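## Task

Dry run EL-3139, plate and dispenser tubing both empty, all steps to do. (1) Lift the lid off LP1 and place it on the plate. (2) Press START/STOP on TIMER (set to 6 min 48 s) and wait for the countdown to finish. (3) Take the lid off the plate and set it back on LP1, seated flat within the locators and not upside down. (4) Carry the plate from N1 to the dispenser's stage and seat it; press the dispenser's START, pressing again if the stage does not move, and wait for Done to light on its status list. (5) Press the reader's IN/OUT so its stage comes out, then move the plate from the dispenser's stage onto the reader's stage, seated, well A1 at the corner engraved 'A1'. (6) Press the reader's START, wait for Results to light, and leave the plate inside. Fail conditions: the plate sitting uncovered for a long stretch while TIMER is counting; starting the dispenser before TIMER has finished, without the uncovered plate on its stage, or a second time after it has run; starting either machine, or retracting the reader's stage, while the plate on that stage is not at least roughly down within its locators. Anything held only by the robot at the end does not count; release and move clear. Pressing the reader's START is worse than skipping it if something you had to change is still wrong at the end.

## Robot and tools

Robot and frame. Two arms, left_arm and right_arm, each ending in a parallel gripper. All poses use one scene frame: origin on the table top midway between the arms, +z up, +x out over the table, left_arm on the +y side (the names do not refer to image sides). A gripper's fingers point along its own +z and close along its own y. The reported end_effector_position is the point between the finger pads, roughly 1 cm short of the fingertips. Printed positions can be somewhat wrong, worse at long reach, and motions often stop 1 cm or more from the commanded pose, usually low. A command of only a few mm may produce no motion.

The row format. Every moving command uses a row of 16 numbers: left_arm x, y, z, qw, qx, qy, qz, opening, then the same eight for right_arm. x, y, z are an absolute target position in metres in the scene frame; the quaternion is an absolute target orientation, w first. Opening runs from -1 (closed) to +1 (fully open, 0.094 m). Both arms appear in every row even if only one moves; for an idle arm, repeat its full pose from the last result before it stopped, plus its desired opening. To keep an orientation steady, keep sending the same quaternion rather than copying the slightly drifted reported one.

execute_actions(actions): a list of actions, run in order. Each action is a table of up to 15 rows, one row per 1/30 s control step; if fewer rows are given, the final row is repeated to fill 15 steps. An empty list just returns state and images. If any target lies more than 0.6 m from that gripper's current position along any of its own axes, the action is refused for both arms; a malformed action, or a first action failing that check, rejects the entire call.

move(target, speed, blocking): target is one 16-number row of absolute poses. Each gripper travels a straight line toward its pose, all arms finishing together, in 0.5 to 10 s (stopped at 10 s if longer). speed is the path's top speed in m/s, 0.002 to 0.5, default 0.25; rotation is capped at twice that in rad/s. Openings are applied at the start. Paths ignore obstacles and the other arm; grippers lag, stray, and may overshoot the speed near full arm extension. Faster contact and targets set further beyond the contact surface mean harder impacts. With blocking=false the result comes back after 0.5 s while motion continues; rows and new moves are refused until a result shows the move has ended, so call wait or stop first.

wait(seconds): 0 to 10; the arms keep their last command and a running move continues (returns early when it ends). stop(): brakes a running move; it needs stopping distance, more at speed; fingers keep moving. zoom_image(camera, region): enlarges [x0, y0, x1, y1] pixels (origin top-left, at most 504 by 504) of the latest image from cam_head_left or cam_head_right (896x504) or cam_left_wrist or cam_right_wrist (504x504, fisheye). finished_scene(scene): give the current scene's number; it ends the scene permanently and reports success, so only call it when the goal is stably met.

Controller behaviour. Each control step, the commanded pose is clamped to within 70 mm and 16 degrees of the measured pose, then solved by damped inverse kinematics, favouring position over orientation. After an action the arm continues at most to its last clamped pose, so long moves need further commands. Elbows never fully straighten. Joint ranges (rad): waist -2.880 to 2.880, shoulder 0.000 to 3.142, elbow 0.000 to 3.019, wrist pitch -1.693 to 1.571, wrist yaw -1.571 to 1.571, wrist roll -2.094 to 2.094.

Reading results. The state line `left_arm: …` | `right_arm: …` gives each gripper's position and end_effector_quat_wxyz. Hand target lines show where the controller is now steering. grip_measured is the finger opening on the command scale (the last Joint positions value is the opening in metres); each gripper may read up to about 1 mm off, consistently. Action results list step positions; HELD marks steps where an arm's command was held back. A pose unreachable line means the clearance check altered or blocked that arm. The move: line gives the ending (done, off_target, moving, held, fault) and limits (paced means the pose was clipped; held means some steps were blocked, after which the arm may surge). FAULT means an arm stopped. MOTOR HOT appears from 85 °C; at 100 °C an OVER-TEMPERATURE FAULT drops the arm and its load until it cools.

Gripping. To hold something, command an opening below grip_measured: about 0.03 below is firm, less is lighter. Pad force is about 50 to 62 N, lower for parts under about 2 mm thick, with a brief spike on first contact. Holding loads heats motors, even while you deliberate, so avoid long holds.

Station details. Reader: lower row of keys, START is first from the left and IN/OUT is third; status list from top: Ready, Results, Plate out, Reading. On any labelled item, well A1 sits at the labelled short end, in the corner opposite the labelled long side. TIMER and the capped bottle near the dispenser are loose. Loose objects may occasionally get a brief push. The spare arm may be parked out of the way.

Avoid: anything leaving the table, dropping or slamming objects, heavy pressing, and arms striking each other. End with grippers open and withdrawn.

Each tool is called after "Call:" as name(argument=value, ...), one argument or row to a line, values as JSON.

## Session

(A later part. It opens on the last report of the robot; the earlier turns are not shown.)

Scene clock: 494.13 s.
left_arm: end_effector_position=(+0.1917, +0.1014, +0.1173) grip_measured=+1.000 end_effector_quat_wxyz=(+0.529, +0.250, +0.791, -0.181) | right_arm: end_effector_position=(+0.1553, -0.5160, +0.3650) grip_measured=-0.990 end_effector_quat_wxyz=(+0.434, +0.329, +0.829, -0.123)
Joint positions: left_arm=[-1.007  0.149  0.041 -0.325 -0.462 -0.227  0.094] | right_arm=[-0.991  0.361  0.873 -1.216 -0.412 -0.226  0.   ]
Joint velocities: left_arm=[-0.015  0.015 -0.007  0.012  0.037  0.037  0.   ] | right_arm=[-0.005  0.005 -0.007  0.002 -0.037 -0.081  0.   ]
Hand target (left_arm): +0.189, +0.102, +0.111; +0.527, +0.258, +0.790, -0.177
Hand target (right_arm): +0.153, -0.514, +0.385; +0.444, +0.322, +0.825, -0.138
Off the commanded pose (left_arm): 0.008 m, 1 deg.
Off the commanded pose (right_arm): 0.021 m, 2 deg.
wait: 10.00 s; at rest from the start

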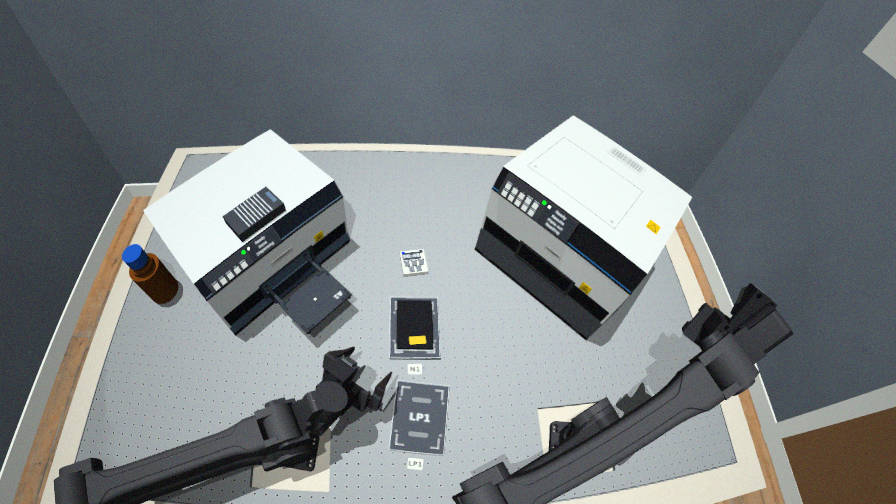

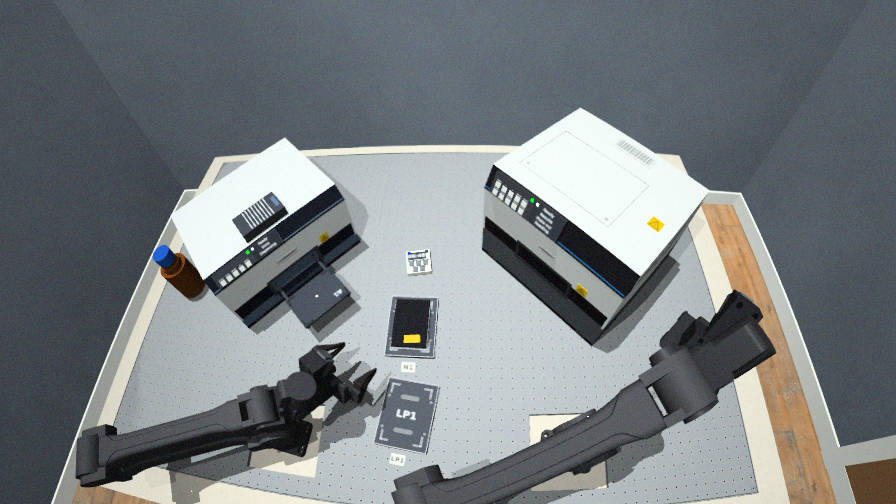

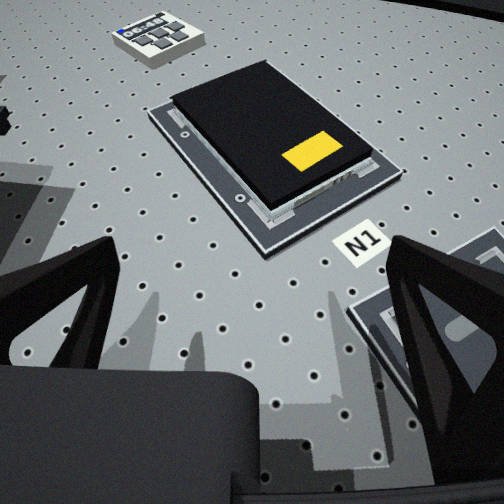

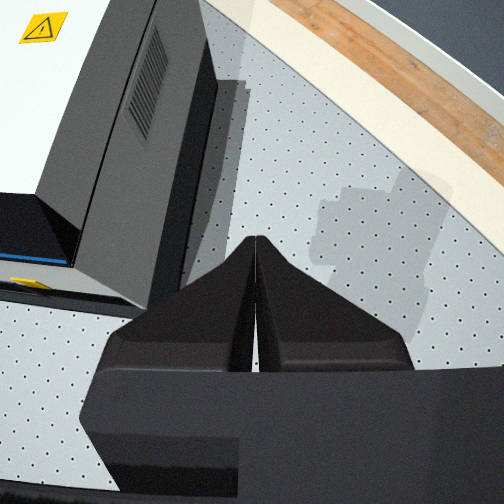

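Call:
wait(
  seconds=10,
)

Scene clock: 504.87 s.
left_arm: end_effector_position=(+0.1917, +0.1014, +0.1173) grip_measured=+1.000 end_effector_quat_wxyz=(+0.529, +0.250, +0.791, -0.181) | right_arm: end_effector_position=(+0.1553, -0.5160, +0.3650) grip_measured=-0.990 end_effector_quat_wxyz=(+0.434, +0.329, +0.829, -0.123)
Joint positions: left_arm=[-1.007  0.149  0.041 -0.325 -0.462 -0.227  0.094] | right_arm=[-0.991  0.361  0.873 -1.216 -0.412 -0.226  0.   ]
Joint velocities: left_arm=[ 0.005  0.005  0.012 -0.007  0.007  0.022  0.   ] | right_arm=[-0.015 -0.015 -0.002  0.007 -0.007 -0.051 -0.   ]
Hand target (left_arm): +0.189, +0.102, +0.111; +0.527, +0.258, +0.790, -0.177
Hand target (right_arm): +0.153, -0.514, +0.385; +0.444, +0.322, +0.825, -0.138
Off the commanded pose (left_arm): 0.008 m, 1 deg.
Off the commanded pose (right_arm): 0.021 m, 2 deg.
wait: 10.00 s; at rest from the start

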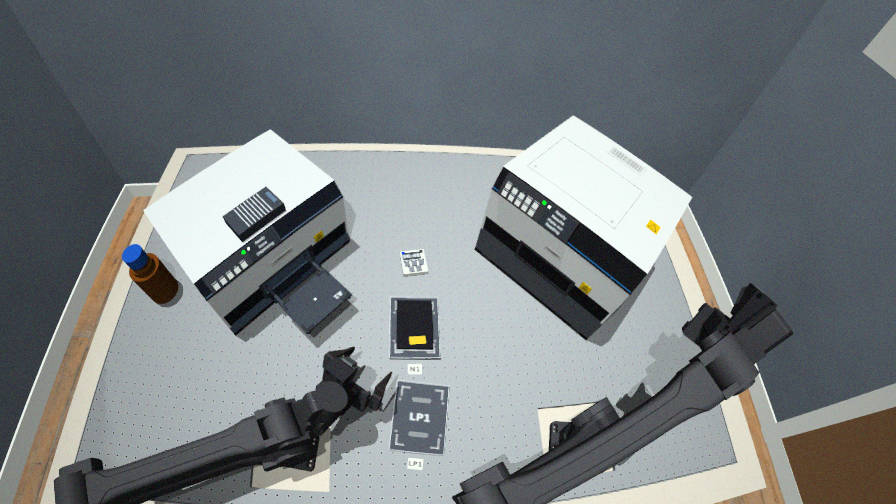

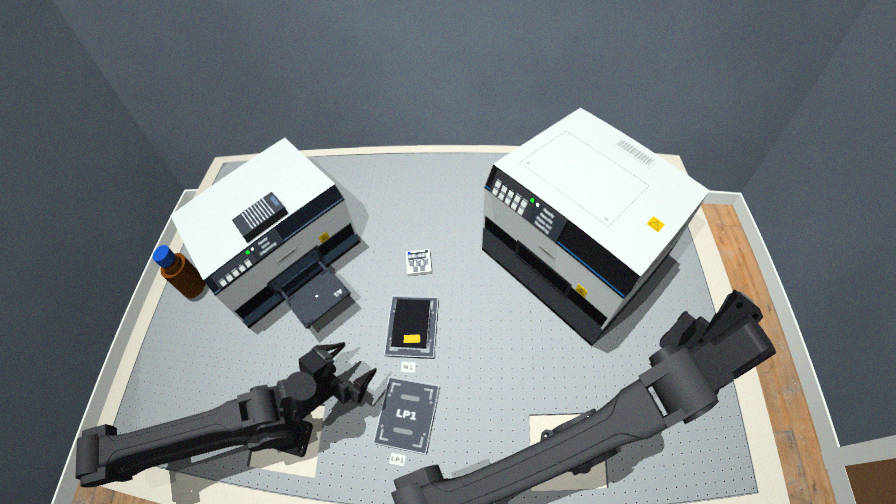

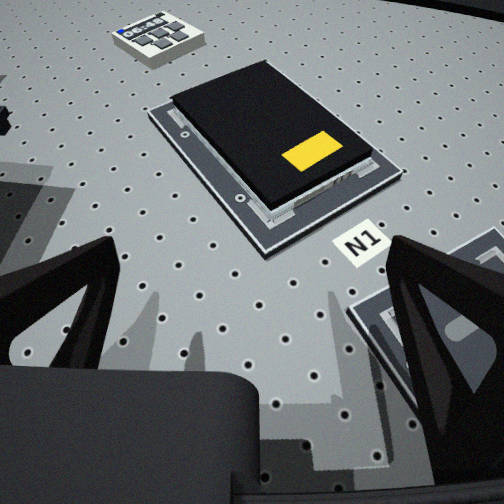

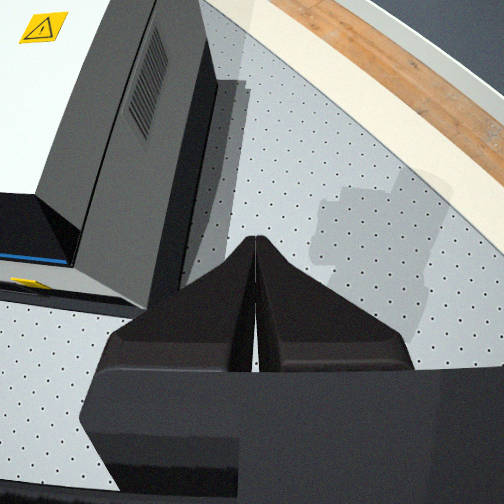

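Call:
wait(
  seconds=10,
)

Scene clock: 515.47 s.
left_arm: end_effector_position=(+0.1917, +0.1014, +0.1173) grip_measured=+1.000 end_effector_quat_wxyz=(+0.529, +0.250, +0.791, -0.181) | right_arm: end_effector_position=(+0.1553, -0.5160, +0.3650) grip_measured=-0.990 end_effector_quat_wxyz=(+0.434, +0.329, +0.829, -0.123)
Joint positions: left_arm=[-1.007  0.149  0.041 -0.325 -0.462 -0.227  0.094] | right_arm=[-0.991  0.361  0.873 -1.216 -0.412 -0.226  0.   ]
Joint velocities: left_arm=[ 0.005  0.005  0.017 -0.007  0.037 -0.022  0.   ] | right_arm=[-0.005 -0.015 -0.002  0.002 -0.007 -0.051  0.001]
Hand target (left_arm): +0.189, +0.102, +0.111; +0.527, +0.258, +0.790, -0.177
Hand target (right_arm): +0.153, -0.514, +0.385; +0.444, +0.322, +0.825, -0.138
Off the commanded pose (left_arm): 0.008 m, 1 deg.
Off the commanded pose (right_arm): 0.021 m, 2 deg.
wait: 10.00 s; at rest from the start

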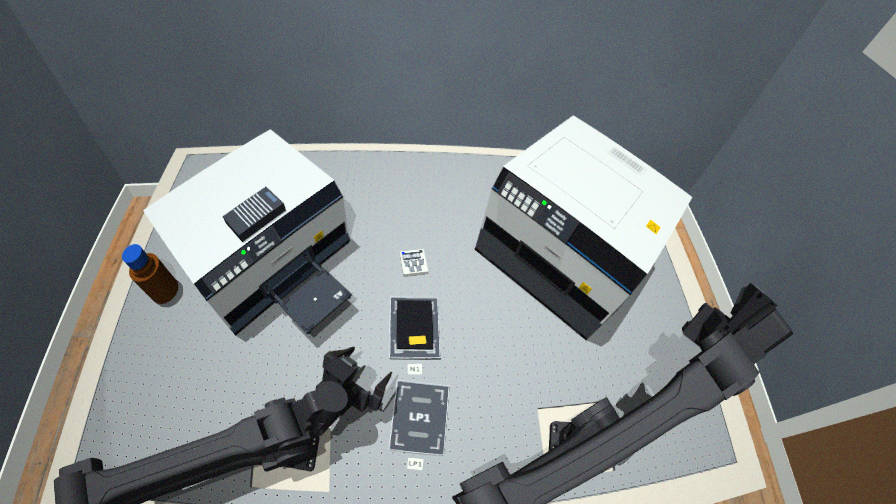

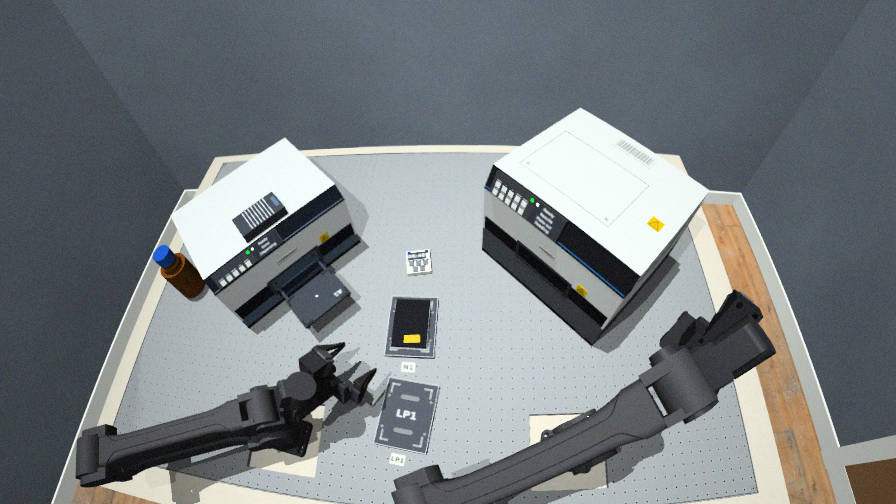

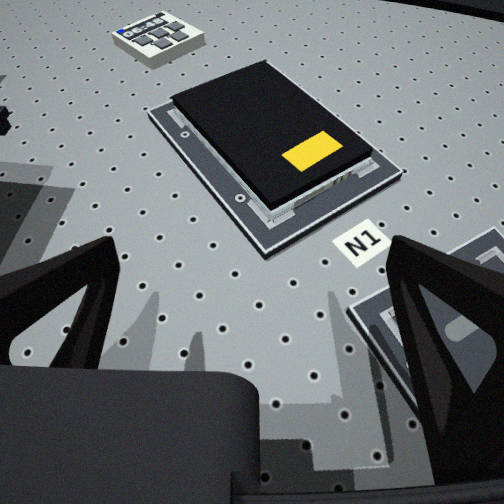

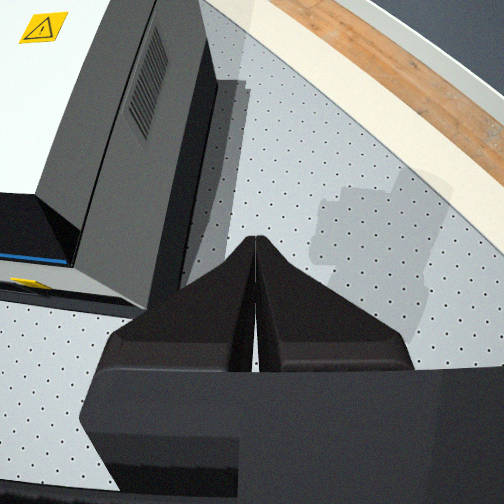

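Call:
wait(
  seconds=10,
)

Scene clock: 526.37 s.
left_arm: end_effector_position=(+0.1917, +0.1014, +0.1173) grip_measured=+1.000 end_effector_quat_wxyz=(+0.529, +0.250, +0.791, -0.181) | right_arm: end_effector_position=(+0.1553, -0.5160, +0.3650) grip_measured=-0.990 end_effector_quat_wxyz=(+0.434, +0.329, +0.829, -0.123)
Joint positions: left_arm=[-1.007  0.149  0.041 -0.325 -0.462 -0.227  0.094] | right_arm=[-0.991  0.361  0.873 -1.216 -0.412 -0.226  0.   ]
Joint velocities: left_arm=[-0.005 -0.005 -0.007 -0.012 -0.022 -0.081  0.   ] | right_arm=[-0.005  0.005 -0.002 -0.002 -0.051  0.066 -0.001]
Hand target (left_arm): +0.189, +0.102, +0.111; +0.527, +0.258, +0.790, -0.177
Hand target (right_arm): +0.153, -0.514, +0.385; +0.444, +0.322, +0.825, -0.138
Off the commanded pose (left_arm): 0.008 m, 1 deg.
Off the commanded pose (right_arm): 0.021 m, 2 deg.
wait: 10.00 s; at rest from the start

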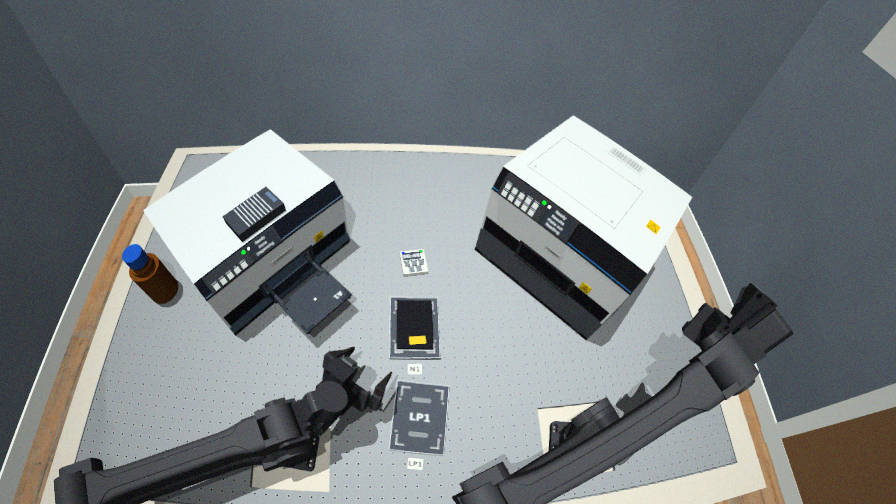

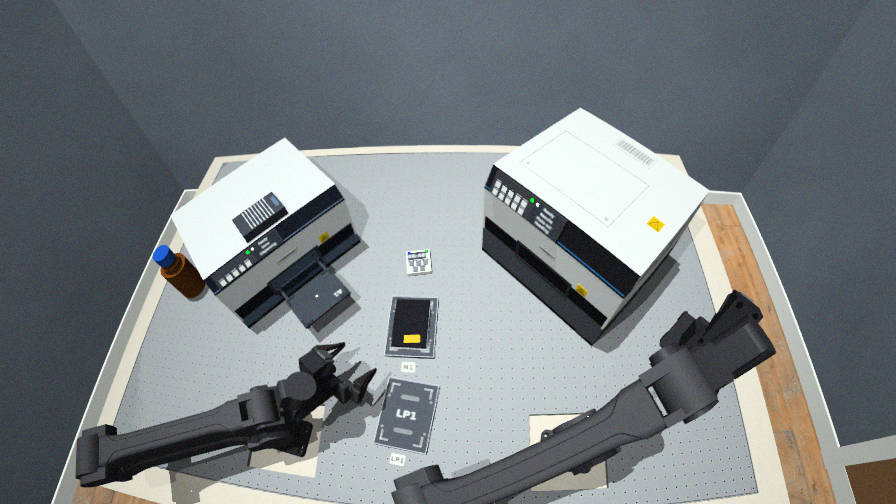

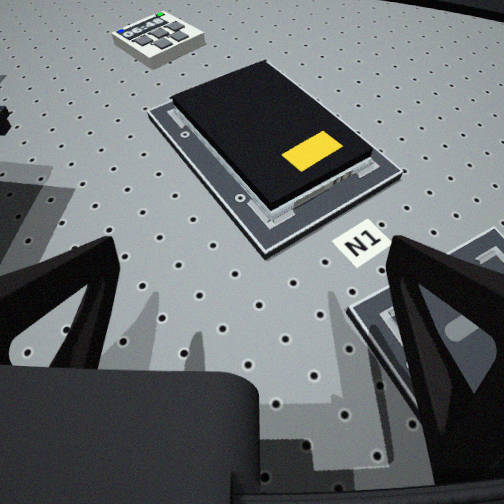

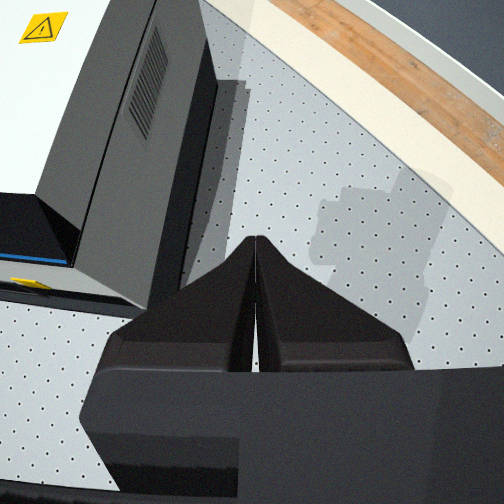

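Call:
move(
  target=[0.327,-0.008,0.125,0,0,1,0,1,0.25,-0.33,0.41,0.46,0.05,0.887,-0.03,-1],
  speed=0.35,
)

Call:
move(
  target=[0.314,0.003,0.036,0,0,1,0,1,0.25,-0.33,0.41,0.46,0.05,0.887,-0.03,-1],
  speed=0.08,
)

Scene clock: 531.77 s.
left_arm: end_effector_position=(+0.3132, +0.0016, +0.1098) grip_measured=+1.000 end_effector_quat_wxyz=(-0.008, +0.000, +1.000, +0.013) | right_arm: end_effector_position=(+0.2524, -0.3355, +0.3864) grip_measured=-0.990 end_effector_quat_wxyz=(+0.435, +0.031, +0.898, -0.062)
Joint positions: left_arm=[-0.65   1.521  1.098 -1.178 -0.007 -0.78   0.094] | right_arm=[ 0.596  0.49   0.963 -1.226  0.453  0.283  0.   ]
Joint velocities: left_arm=[ 0.005 -0.024  0.002  0.002 -0.022  0.007  0.   ] | right_arm=[-0.005 -0.015 -0.022 -0.007 -0.095 -0.022  0.001]
Hand target (left_arm): +0.327, -0.009, +0.124; +0.002, -0.010, +1.000, +0.000
Hand target (right_arm): +0.252, -0.334, +0.410; +0.456, +0.040, +0.888, -0.049
Off the commanded pose (left_arm): 0.023 m, 2 deg.
Off the commanded pose (right_arm): 0.024 m, 5 deg.
move: off_target (left_arm, right_arm)

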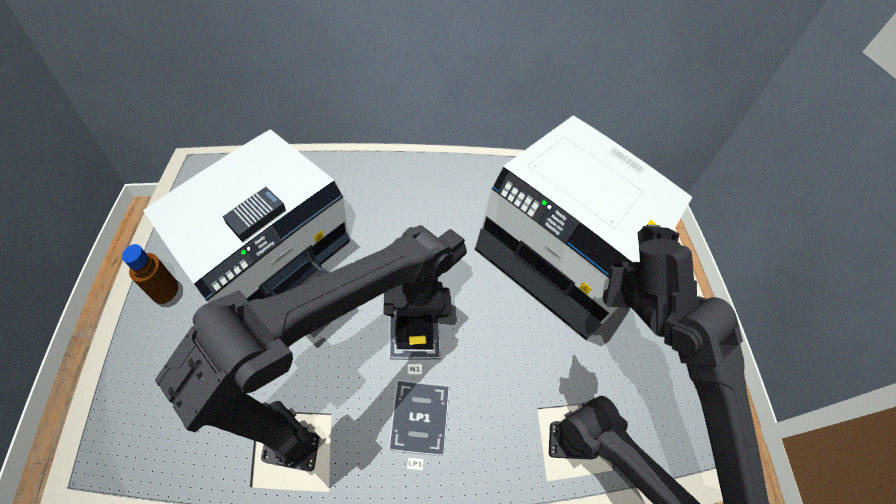

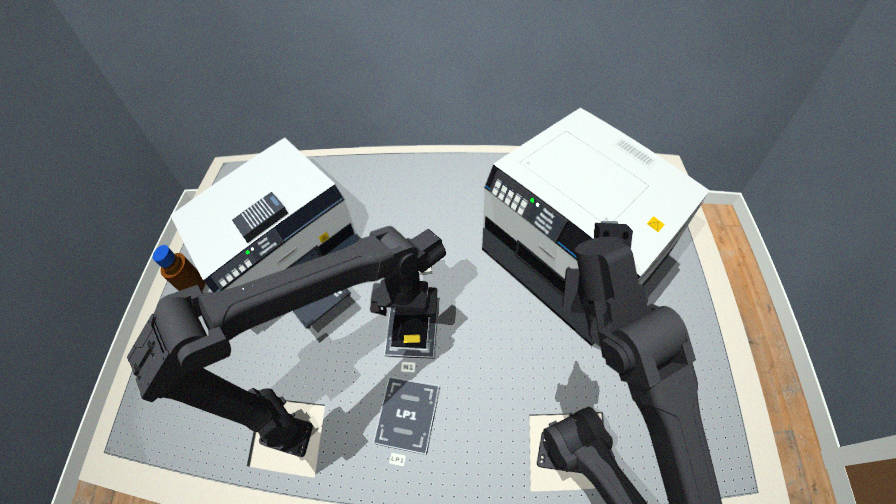

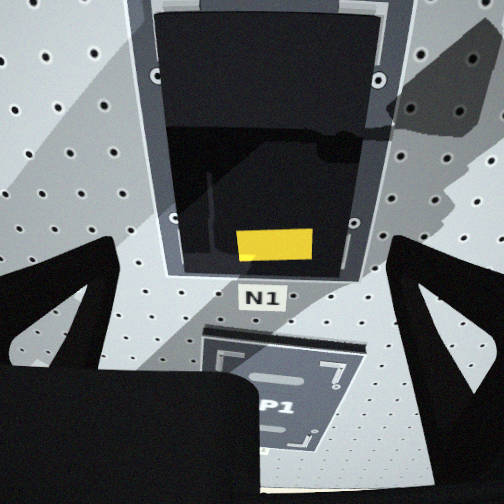

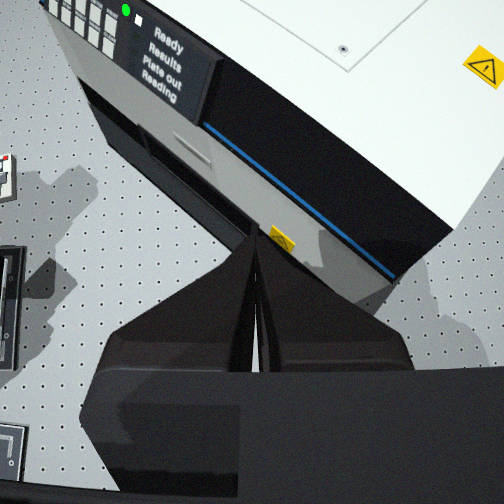

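Scene clock: 533.03 s.
left_arm: end_effector_position=(+0.3158, -0.0016, +0.0461) grip_measured=+1.000 end_effector_quat_wxyz=(+0.008, +0.000, +1.000, -0.004) | right_arm: end_effector_position=(+0.2518, -0.3330, +0.3864) grip_measured=-0.990 end_effector_quat_wxyz=(+0.435, +0.043, +0.898, -0.049)
Joint positions: left_arm=[-0.65   1.589  0.988 -0.953 -0.004 -0.78   0.094] | right_arm=[ 0.603  0.488  0.963 -1.226  0.446  0.318  0.   ]
Joint velocities: left_arm=[-0.015 -0.024 -0.002  0.002 -0.095  0.066  0.   ] | right_arm=[-0.005  0.015  0.007  0.007  0.066 -0.066 -0.   ]
Hand target (left_arm): +0.314, +0.003, +0.036; -0.000, +0.000, +1.000, -0.000
Hand target (right_arm): +0.250, -0.330, +0.409; +0.459, +0.050, +0.886, -0.030
Off the commanded pose (left_arm): 0.011 m, 1 deg.
Off the commanded pose (right_arm): 0.024 m, 4 deg.
move: off_target (left_arm, right_arm)

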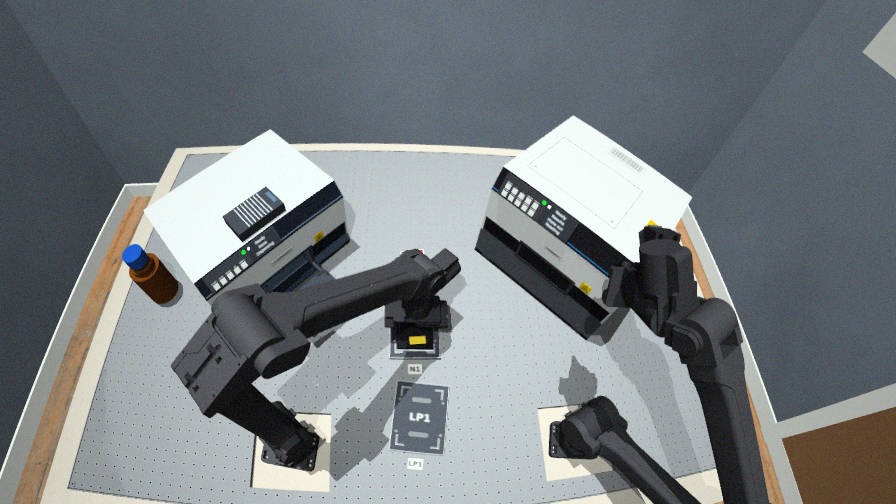

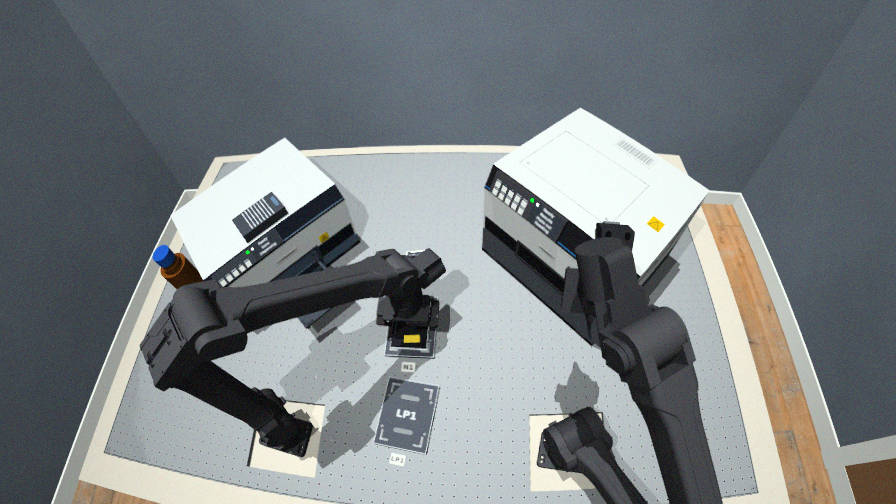

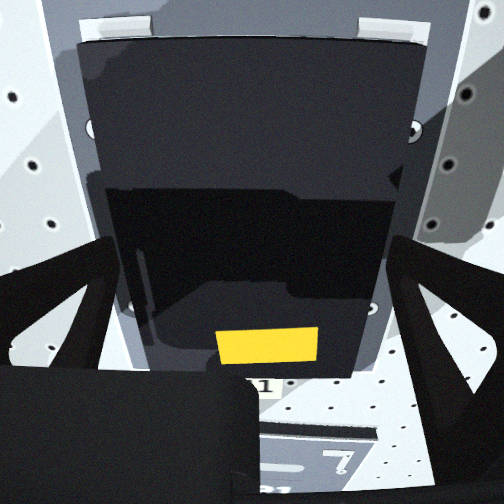

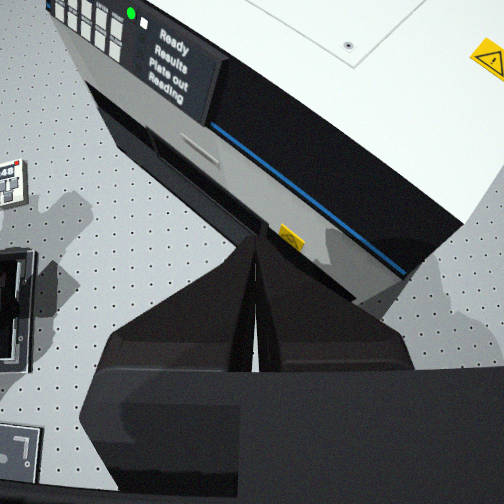

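The timer lamp is red. Gripping the lid.

Call:
move(
  target=[0.314,0.003,0.036,0,0,1,0,0.745,0.25,-0.33,0.41,0.46,0.05,0.887,-0.03,-1],
  speed=0.08,
)

Scene clock: 535.03 s.
left_arm: end_effector_position=(+0.3158, -0.0016, +0.0461) grip_measured=+0.777 end_effector_quat_wxyz=(+0.008, +0.000, +1.000, -0.004) | right_arm: end_effector_position=(+0.2518, -0.3330, +0.3864) grip_measured=-0.990 end_effector_quat_wxyz=(+0.436, +0.043, +0.898, -0.049)
Joint positions: left_arm=[-0.65   1.589  0.988 -0.953 -0.004 -0.78   0.083] | right_arm=[ 0.603  0.488  0.963 -1.226  0.446  0.319  0.   ]
Joint velocities: left_arm=[-0.005 -0.015 -0.012 -0.002 -0.007 -0.007  0.   ] | right_arm=[ 0.015 -0.015 -0.007 -0.012  0.037 -0.066  0.001]
Hand target (left_arm): +0.314, +0.003, +0.036; +0.000, -0.000, +1.000, +0.000
Hand target (right_arm): +0.250, -0.330, +0.409; +0.459, +0.050, +0.886, -0.030
Off the commanded pose (left_arm): 0.011 m, 1 deg.
Off the commanded pose (right_arm): 0.024 m, 4 deg.
move: off_target (left_arm, right_arm)

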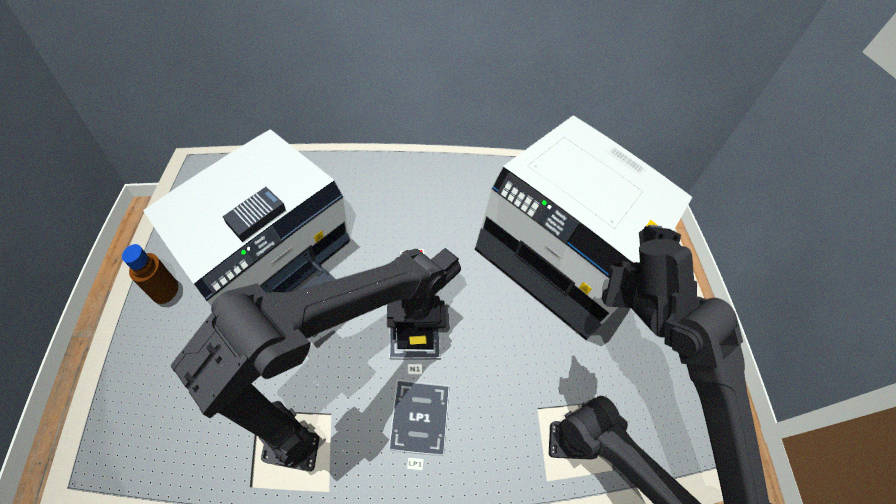

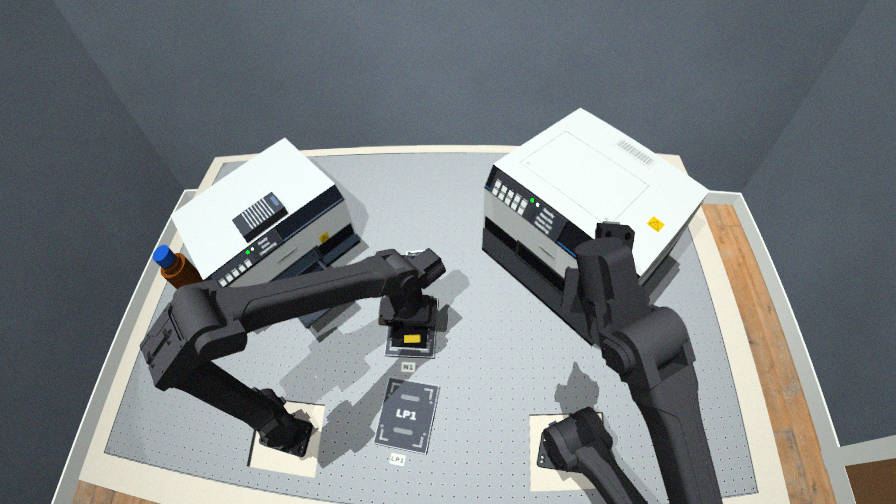

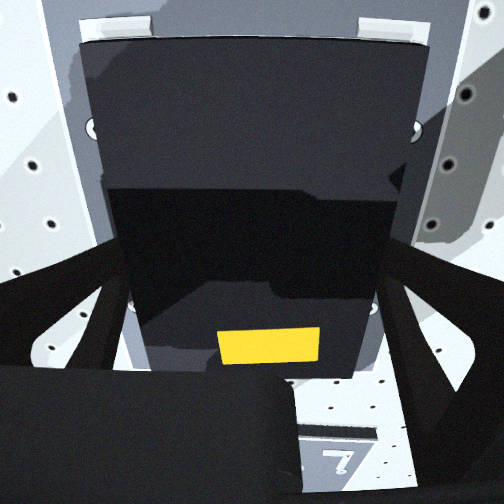

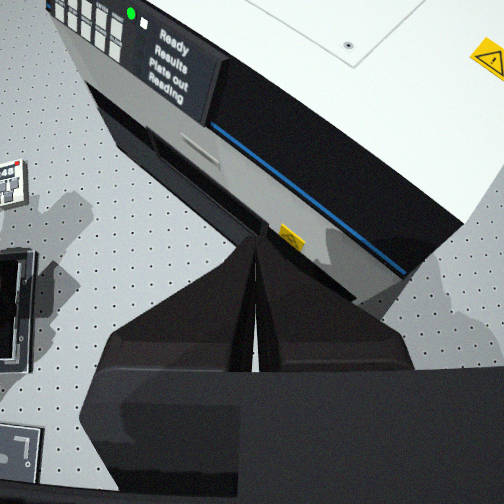

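Call:
move(
  target=[0.327,-0.013,0.10,0.01,0,1,-0.01,0.745,0.25,-0.33,0.41,0.46,0.05,0.887,-0.03,-1],
  speed=0.06,
)

Call:
move(
  target=[0.086,-0.004,0.085,0,0.06,0.998,0,0.745,0.25,-0.33,0.41,0.46,0.05,0.887,-0.03,-1],
  speed=0.2,
)

Call:
move(
  target=[0.086,-0.002,0.048,0,0.06,0.998,0,0.745,0.25,-0.33,0.41,0.46,0.05,0.887,-0.03,-1],
  speed=0.06,
)

Scene clock: 538.70 s.
left_arm: end_effector_position=(+0.3112, +0.0027, +0.0781) grip_measured=+0.777 end_effector_quat_wxyz=(-0.008, +0.000, +1.000, +0.010) | right_arm: end_effector_position=(+0.2518, -0.3330, +0.3864) grip_measured=-0.990 end_effector_quat_wxyz=(+0.436, +0.043, +0.898, -0.049)
Joint positions: left_arm=[-0.65   1.552  1.042 -1.086 -0.003 -0.78   0.083] | right_arm=[ 0.603  0.488  0.963 -1.226  0.446  0.319  0.   ]
Joint velocities: left_arm=[-0.005 -0.005 -0.017 -0.007 -0.037  0.037  0.001] | right_arm=[ 0.005 -0.005 -0.002 -0.012  0.051  0.051 -0.001]
Hand target (left_arm): +0.326, -0.012, +0.101; +0.010, +0.000, +1.000, -0.010
Hand target (right_arm): +0.250, -0.330, +0.409; +0.459, +0.050, +0.886, -0.030
Off the commanded pose (left_arm): 0.031 m, 3 deg.
Off the commanded pose (right_arm): 0.024 m, 4 deg.
move: off_target (left_arm, right_arm)

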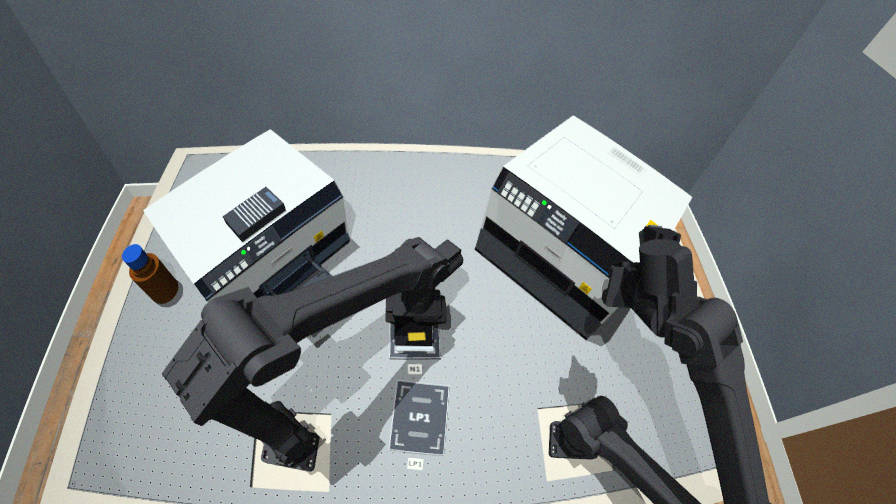

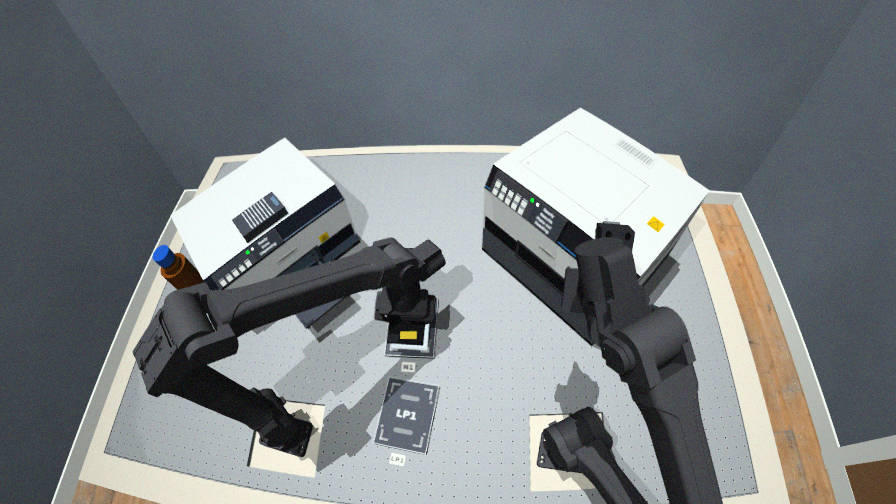

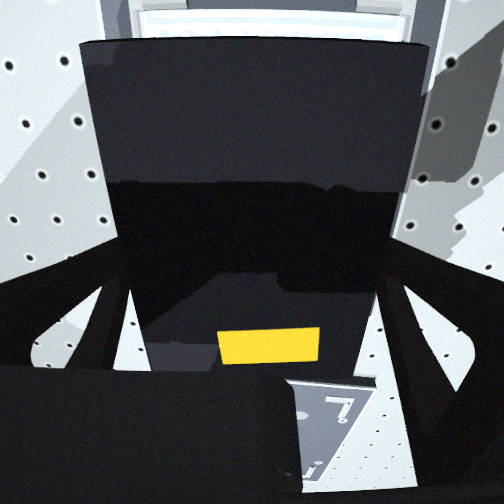

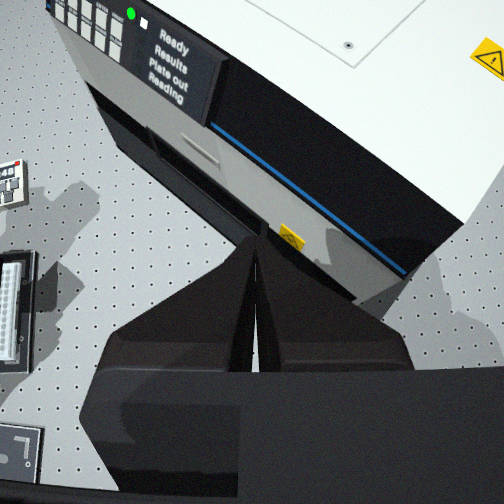

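Scene clock: 540.40 s.
left_arm: end_effector_position=(+0.0843, -0.0086, +0.0877) grip_measured=+0.777 end_effector_quat_wxyz=(-0.002, +0.070, +0.998, -0.002) | right_arm: end_effector_position=(+0.2518, -0.3330, +0.3864) grip_measured=-0.990 end_effector_quat_wxyz=(+0.436, +0.043, +0.898, -0.049)
Joint positions: left_arm=[-1.225  1.252  0.767 -1.083  0.005 -1.216  0.083] | right_arm=[ 0.603  0.488  0.963 -1.226  0.446  0.319  0.   ]
Joint velocities: left_arm=[-0.005 -0.005  0.007  0.007 -0.037 -0.081  0.   ] | right_arm=[-0.005 -0.015  0.002 -0.007 -0.007  0.007 -0.001]
Hand target (left_arm): +0.083, -0.002, +0.085; -0.004, +0.060, +0.998, +0.003
Hand target (right_arm): +0.250, -0.330, +0.409; +0.459, +0.050, +0.886, -0.030
Off the commanded pose (left_arm): 0.006 m, 1 deg.
Off the commanded pose (right_arm): 0.024 m, 4 deg.
move: off_target (right_arm)

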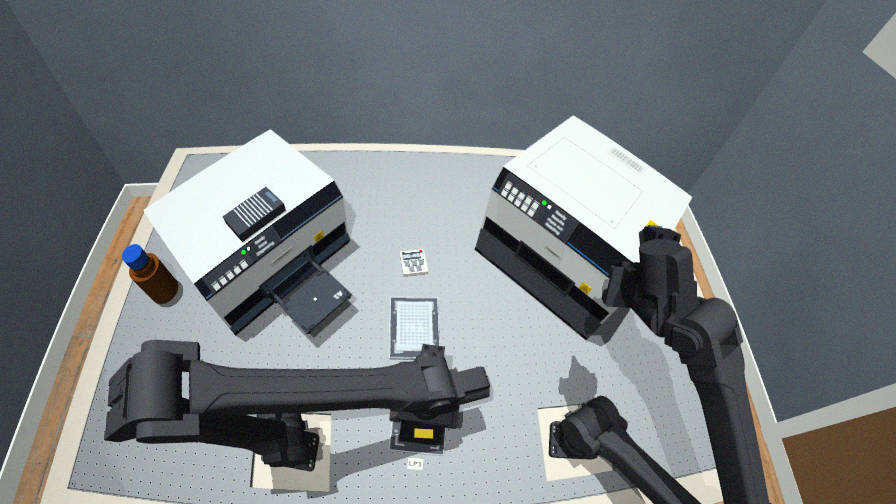

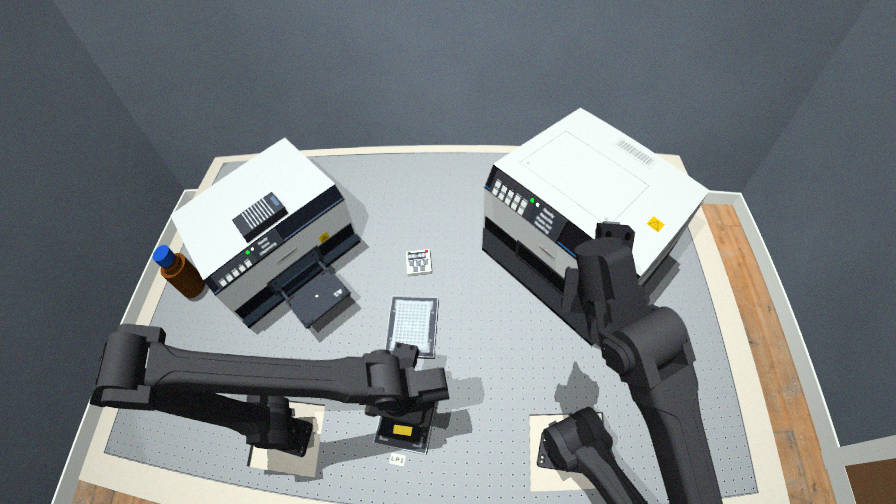

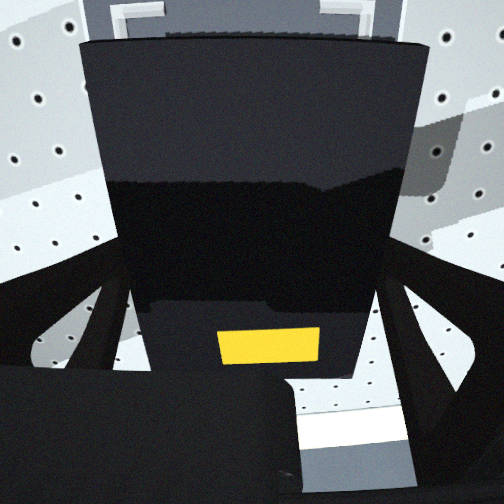

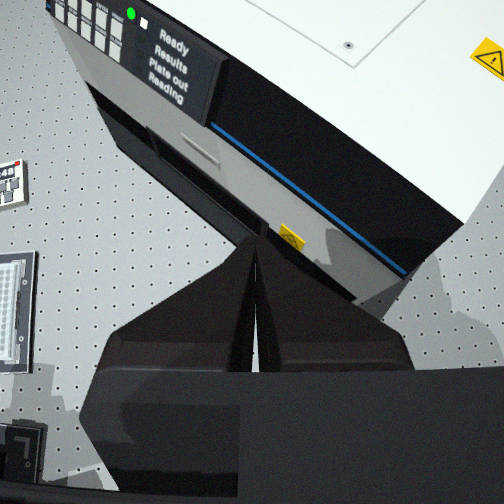

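Scene clock: 541.40 s.
left_arm: end_effector_position=(+0.0840, -0.0063, +0.0553) grip_measured=+0.777 end_effector_quat_wxyz=(-0.000, +0.070, +0.998, -0.007) | right_arm: end_effector_position=(+0.2518, -0.3330, +0.3864) grip_measured=-0.990 end_effector_quat_wxyz=(+0.436, +0.043, +0.898, -0.049)
Joint positions: left_arm=[-1.225  1.293  0.704 -0.969  0.004 -1.216  0.083] | right_arm=[ 0.603  0.488  0.963 -1.226  0.446  0.319  0.   ]
Joint velocities: left_arm=[-0.005 -0.005 -0.002  0.002  0.095  0.007  0.   ] | right_arm=[-0.005  0.005 -0.002  0.007 -0.037 -0.022 -0.   ]
Hand target (left_arm): +0.086, -0.002, +0.048; +0.000, +0.060, +0.998, +0.000
Hand target (right_arm): +0.250, -0.330, +0.409; +0.459, +0.050, +0.886, -0.030
Off the commanded pose (left_arm): 0.009 m, 1 deg.
Off the commanded pose (right_arm): 0.024 m, 4 deg.
move: off_target (right_arm)

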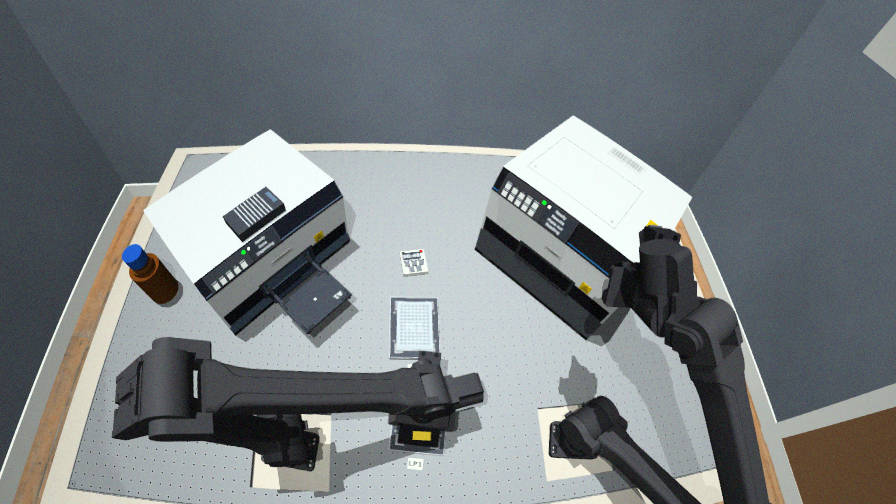

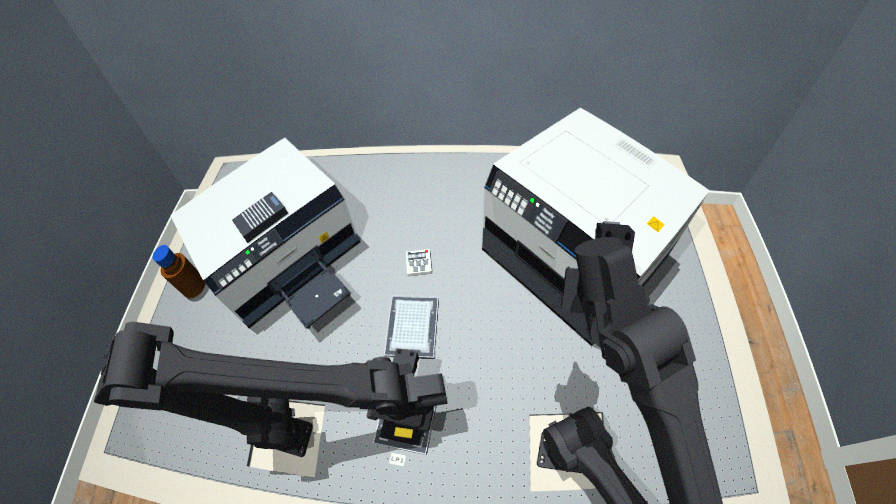

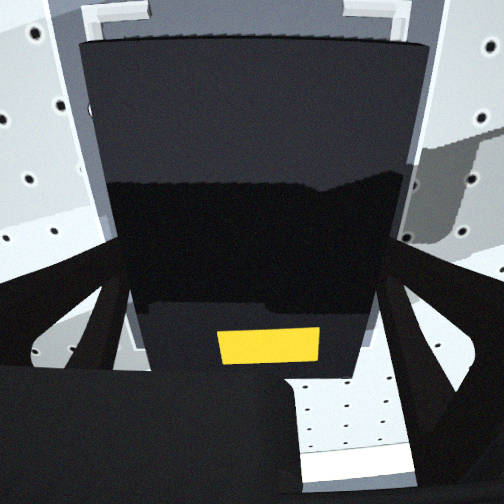

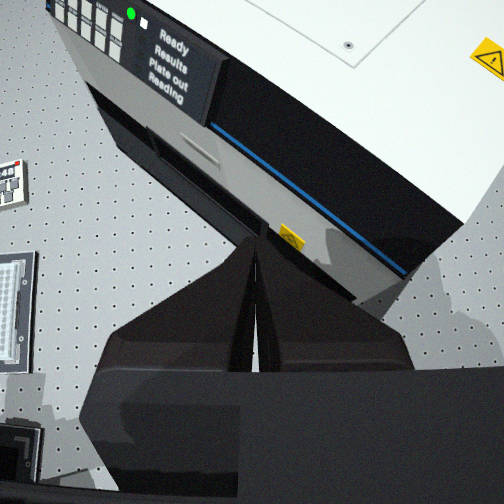

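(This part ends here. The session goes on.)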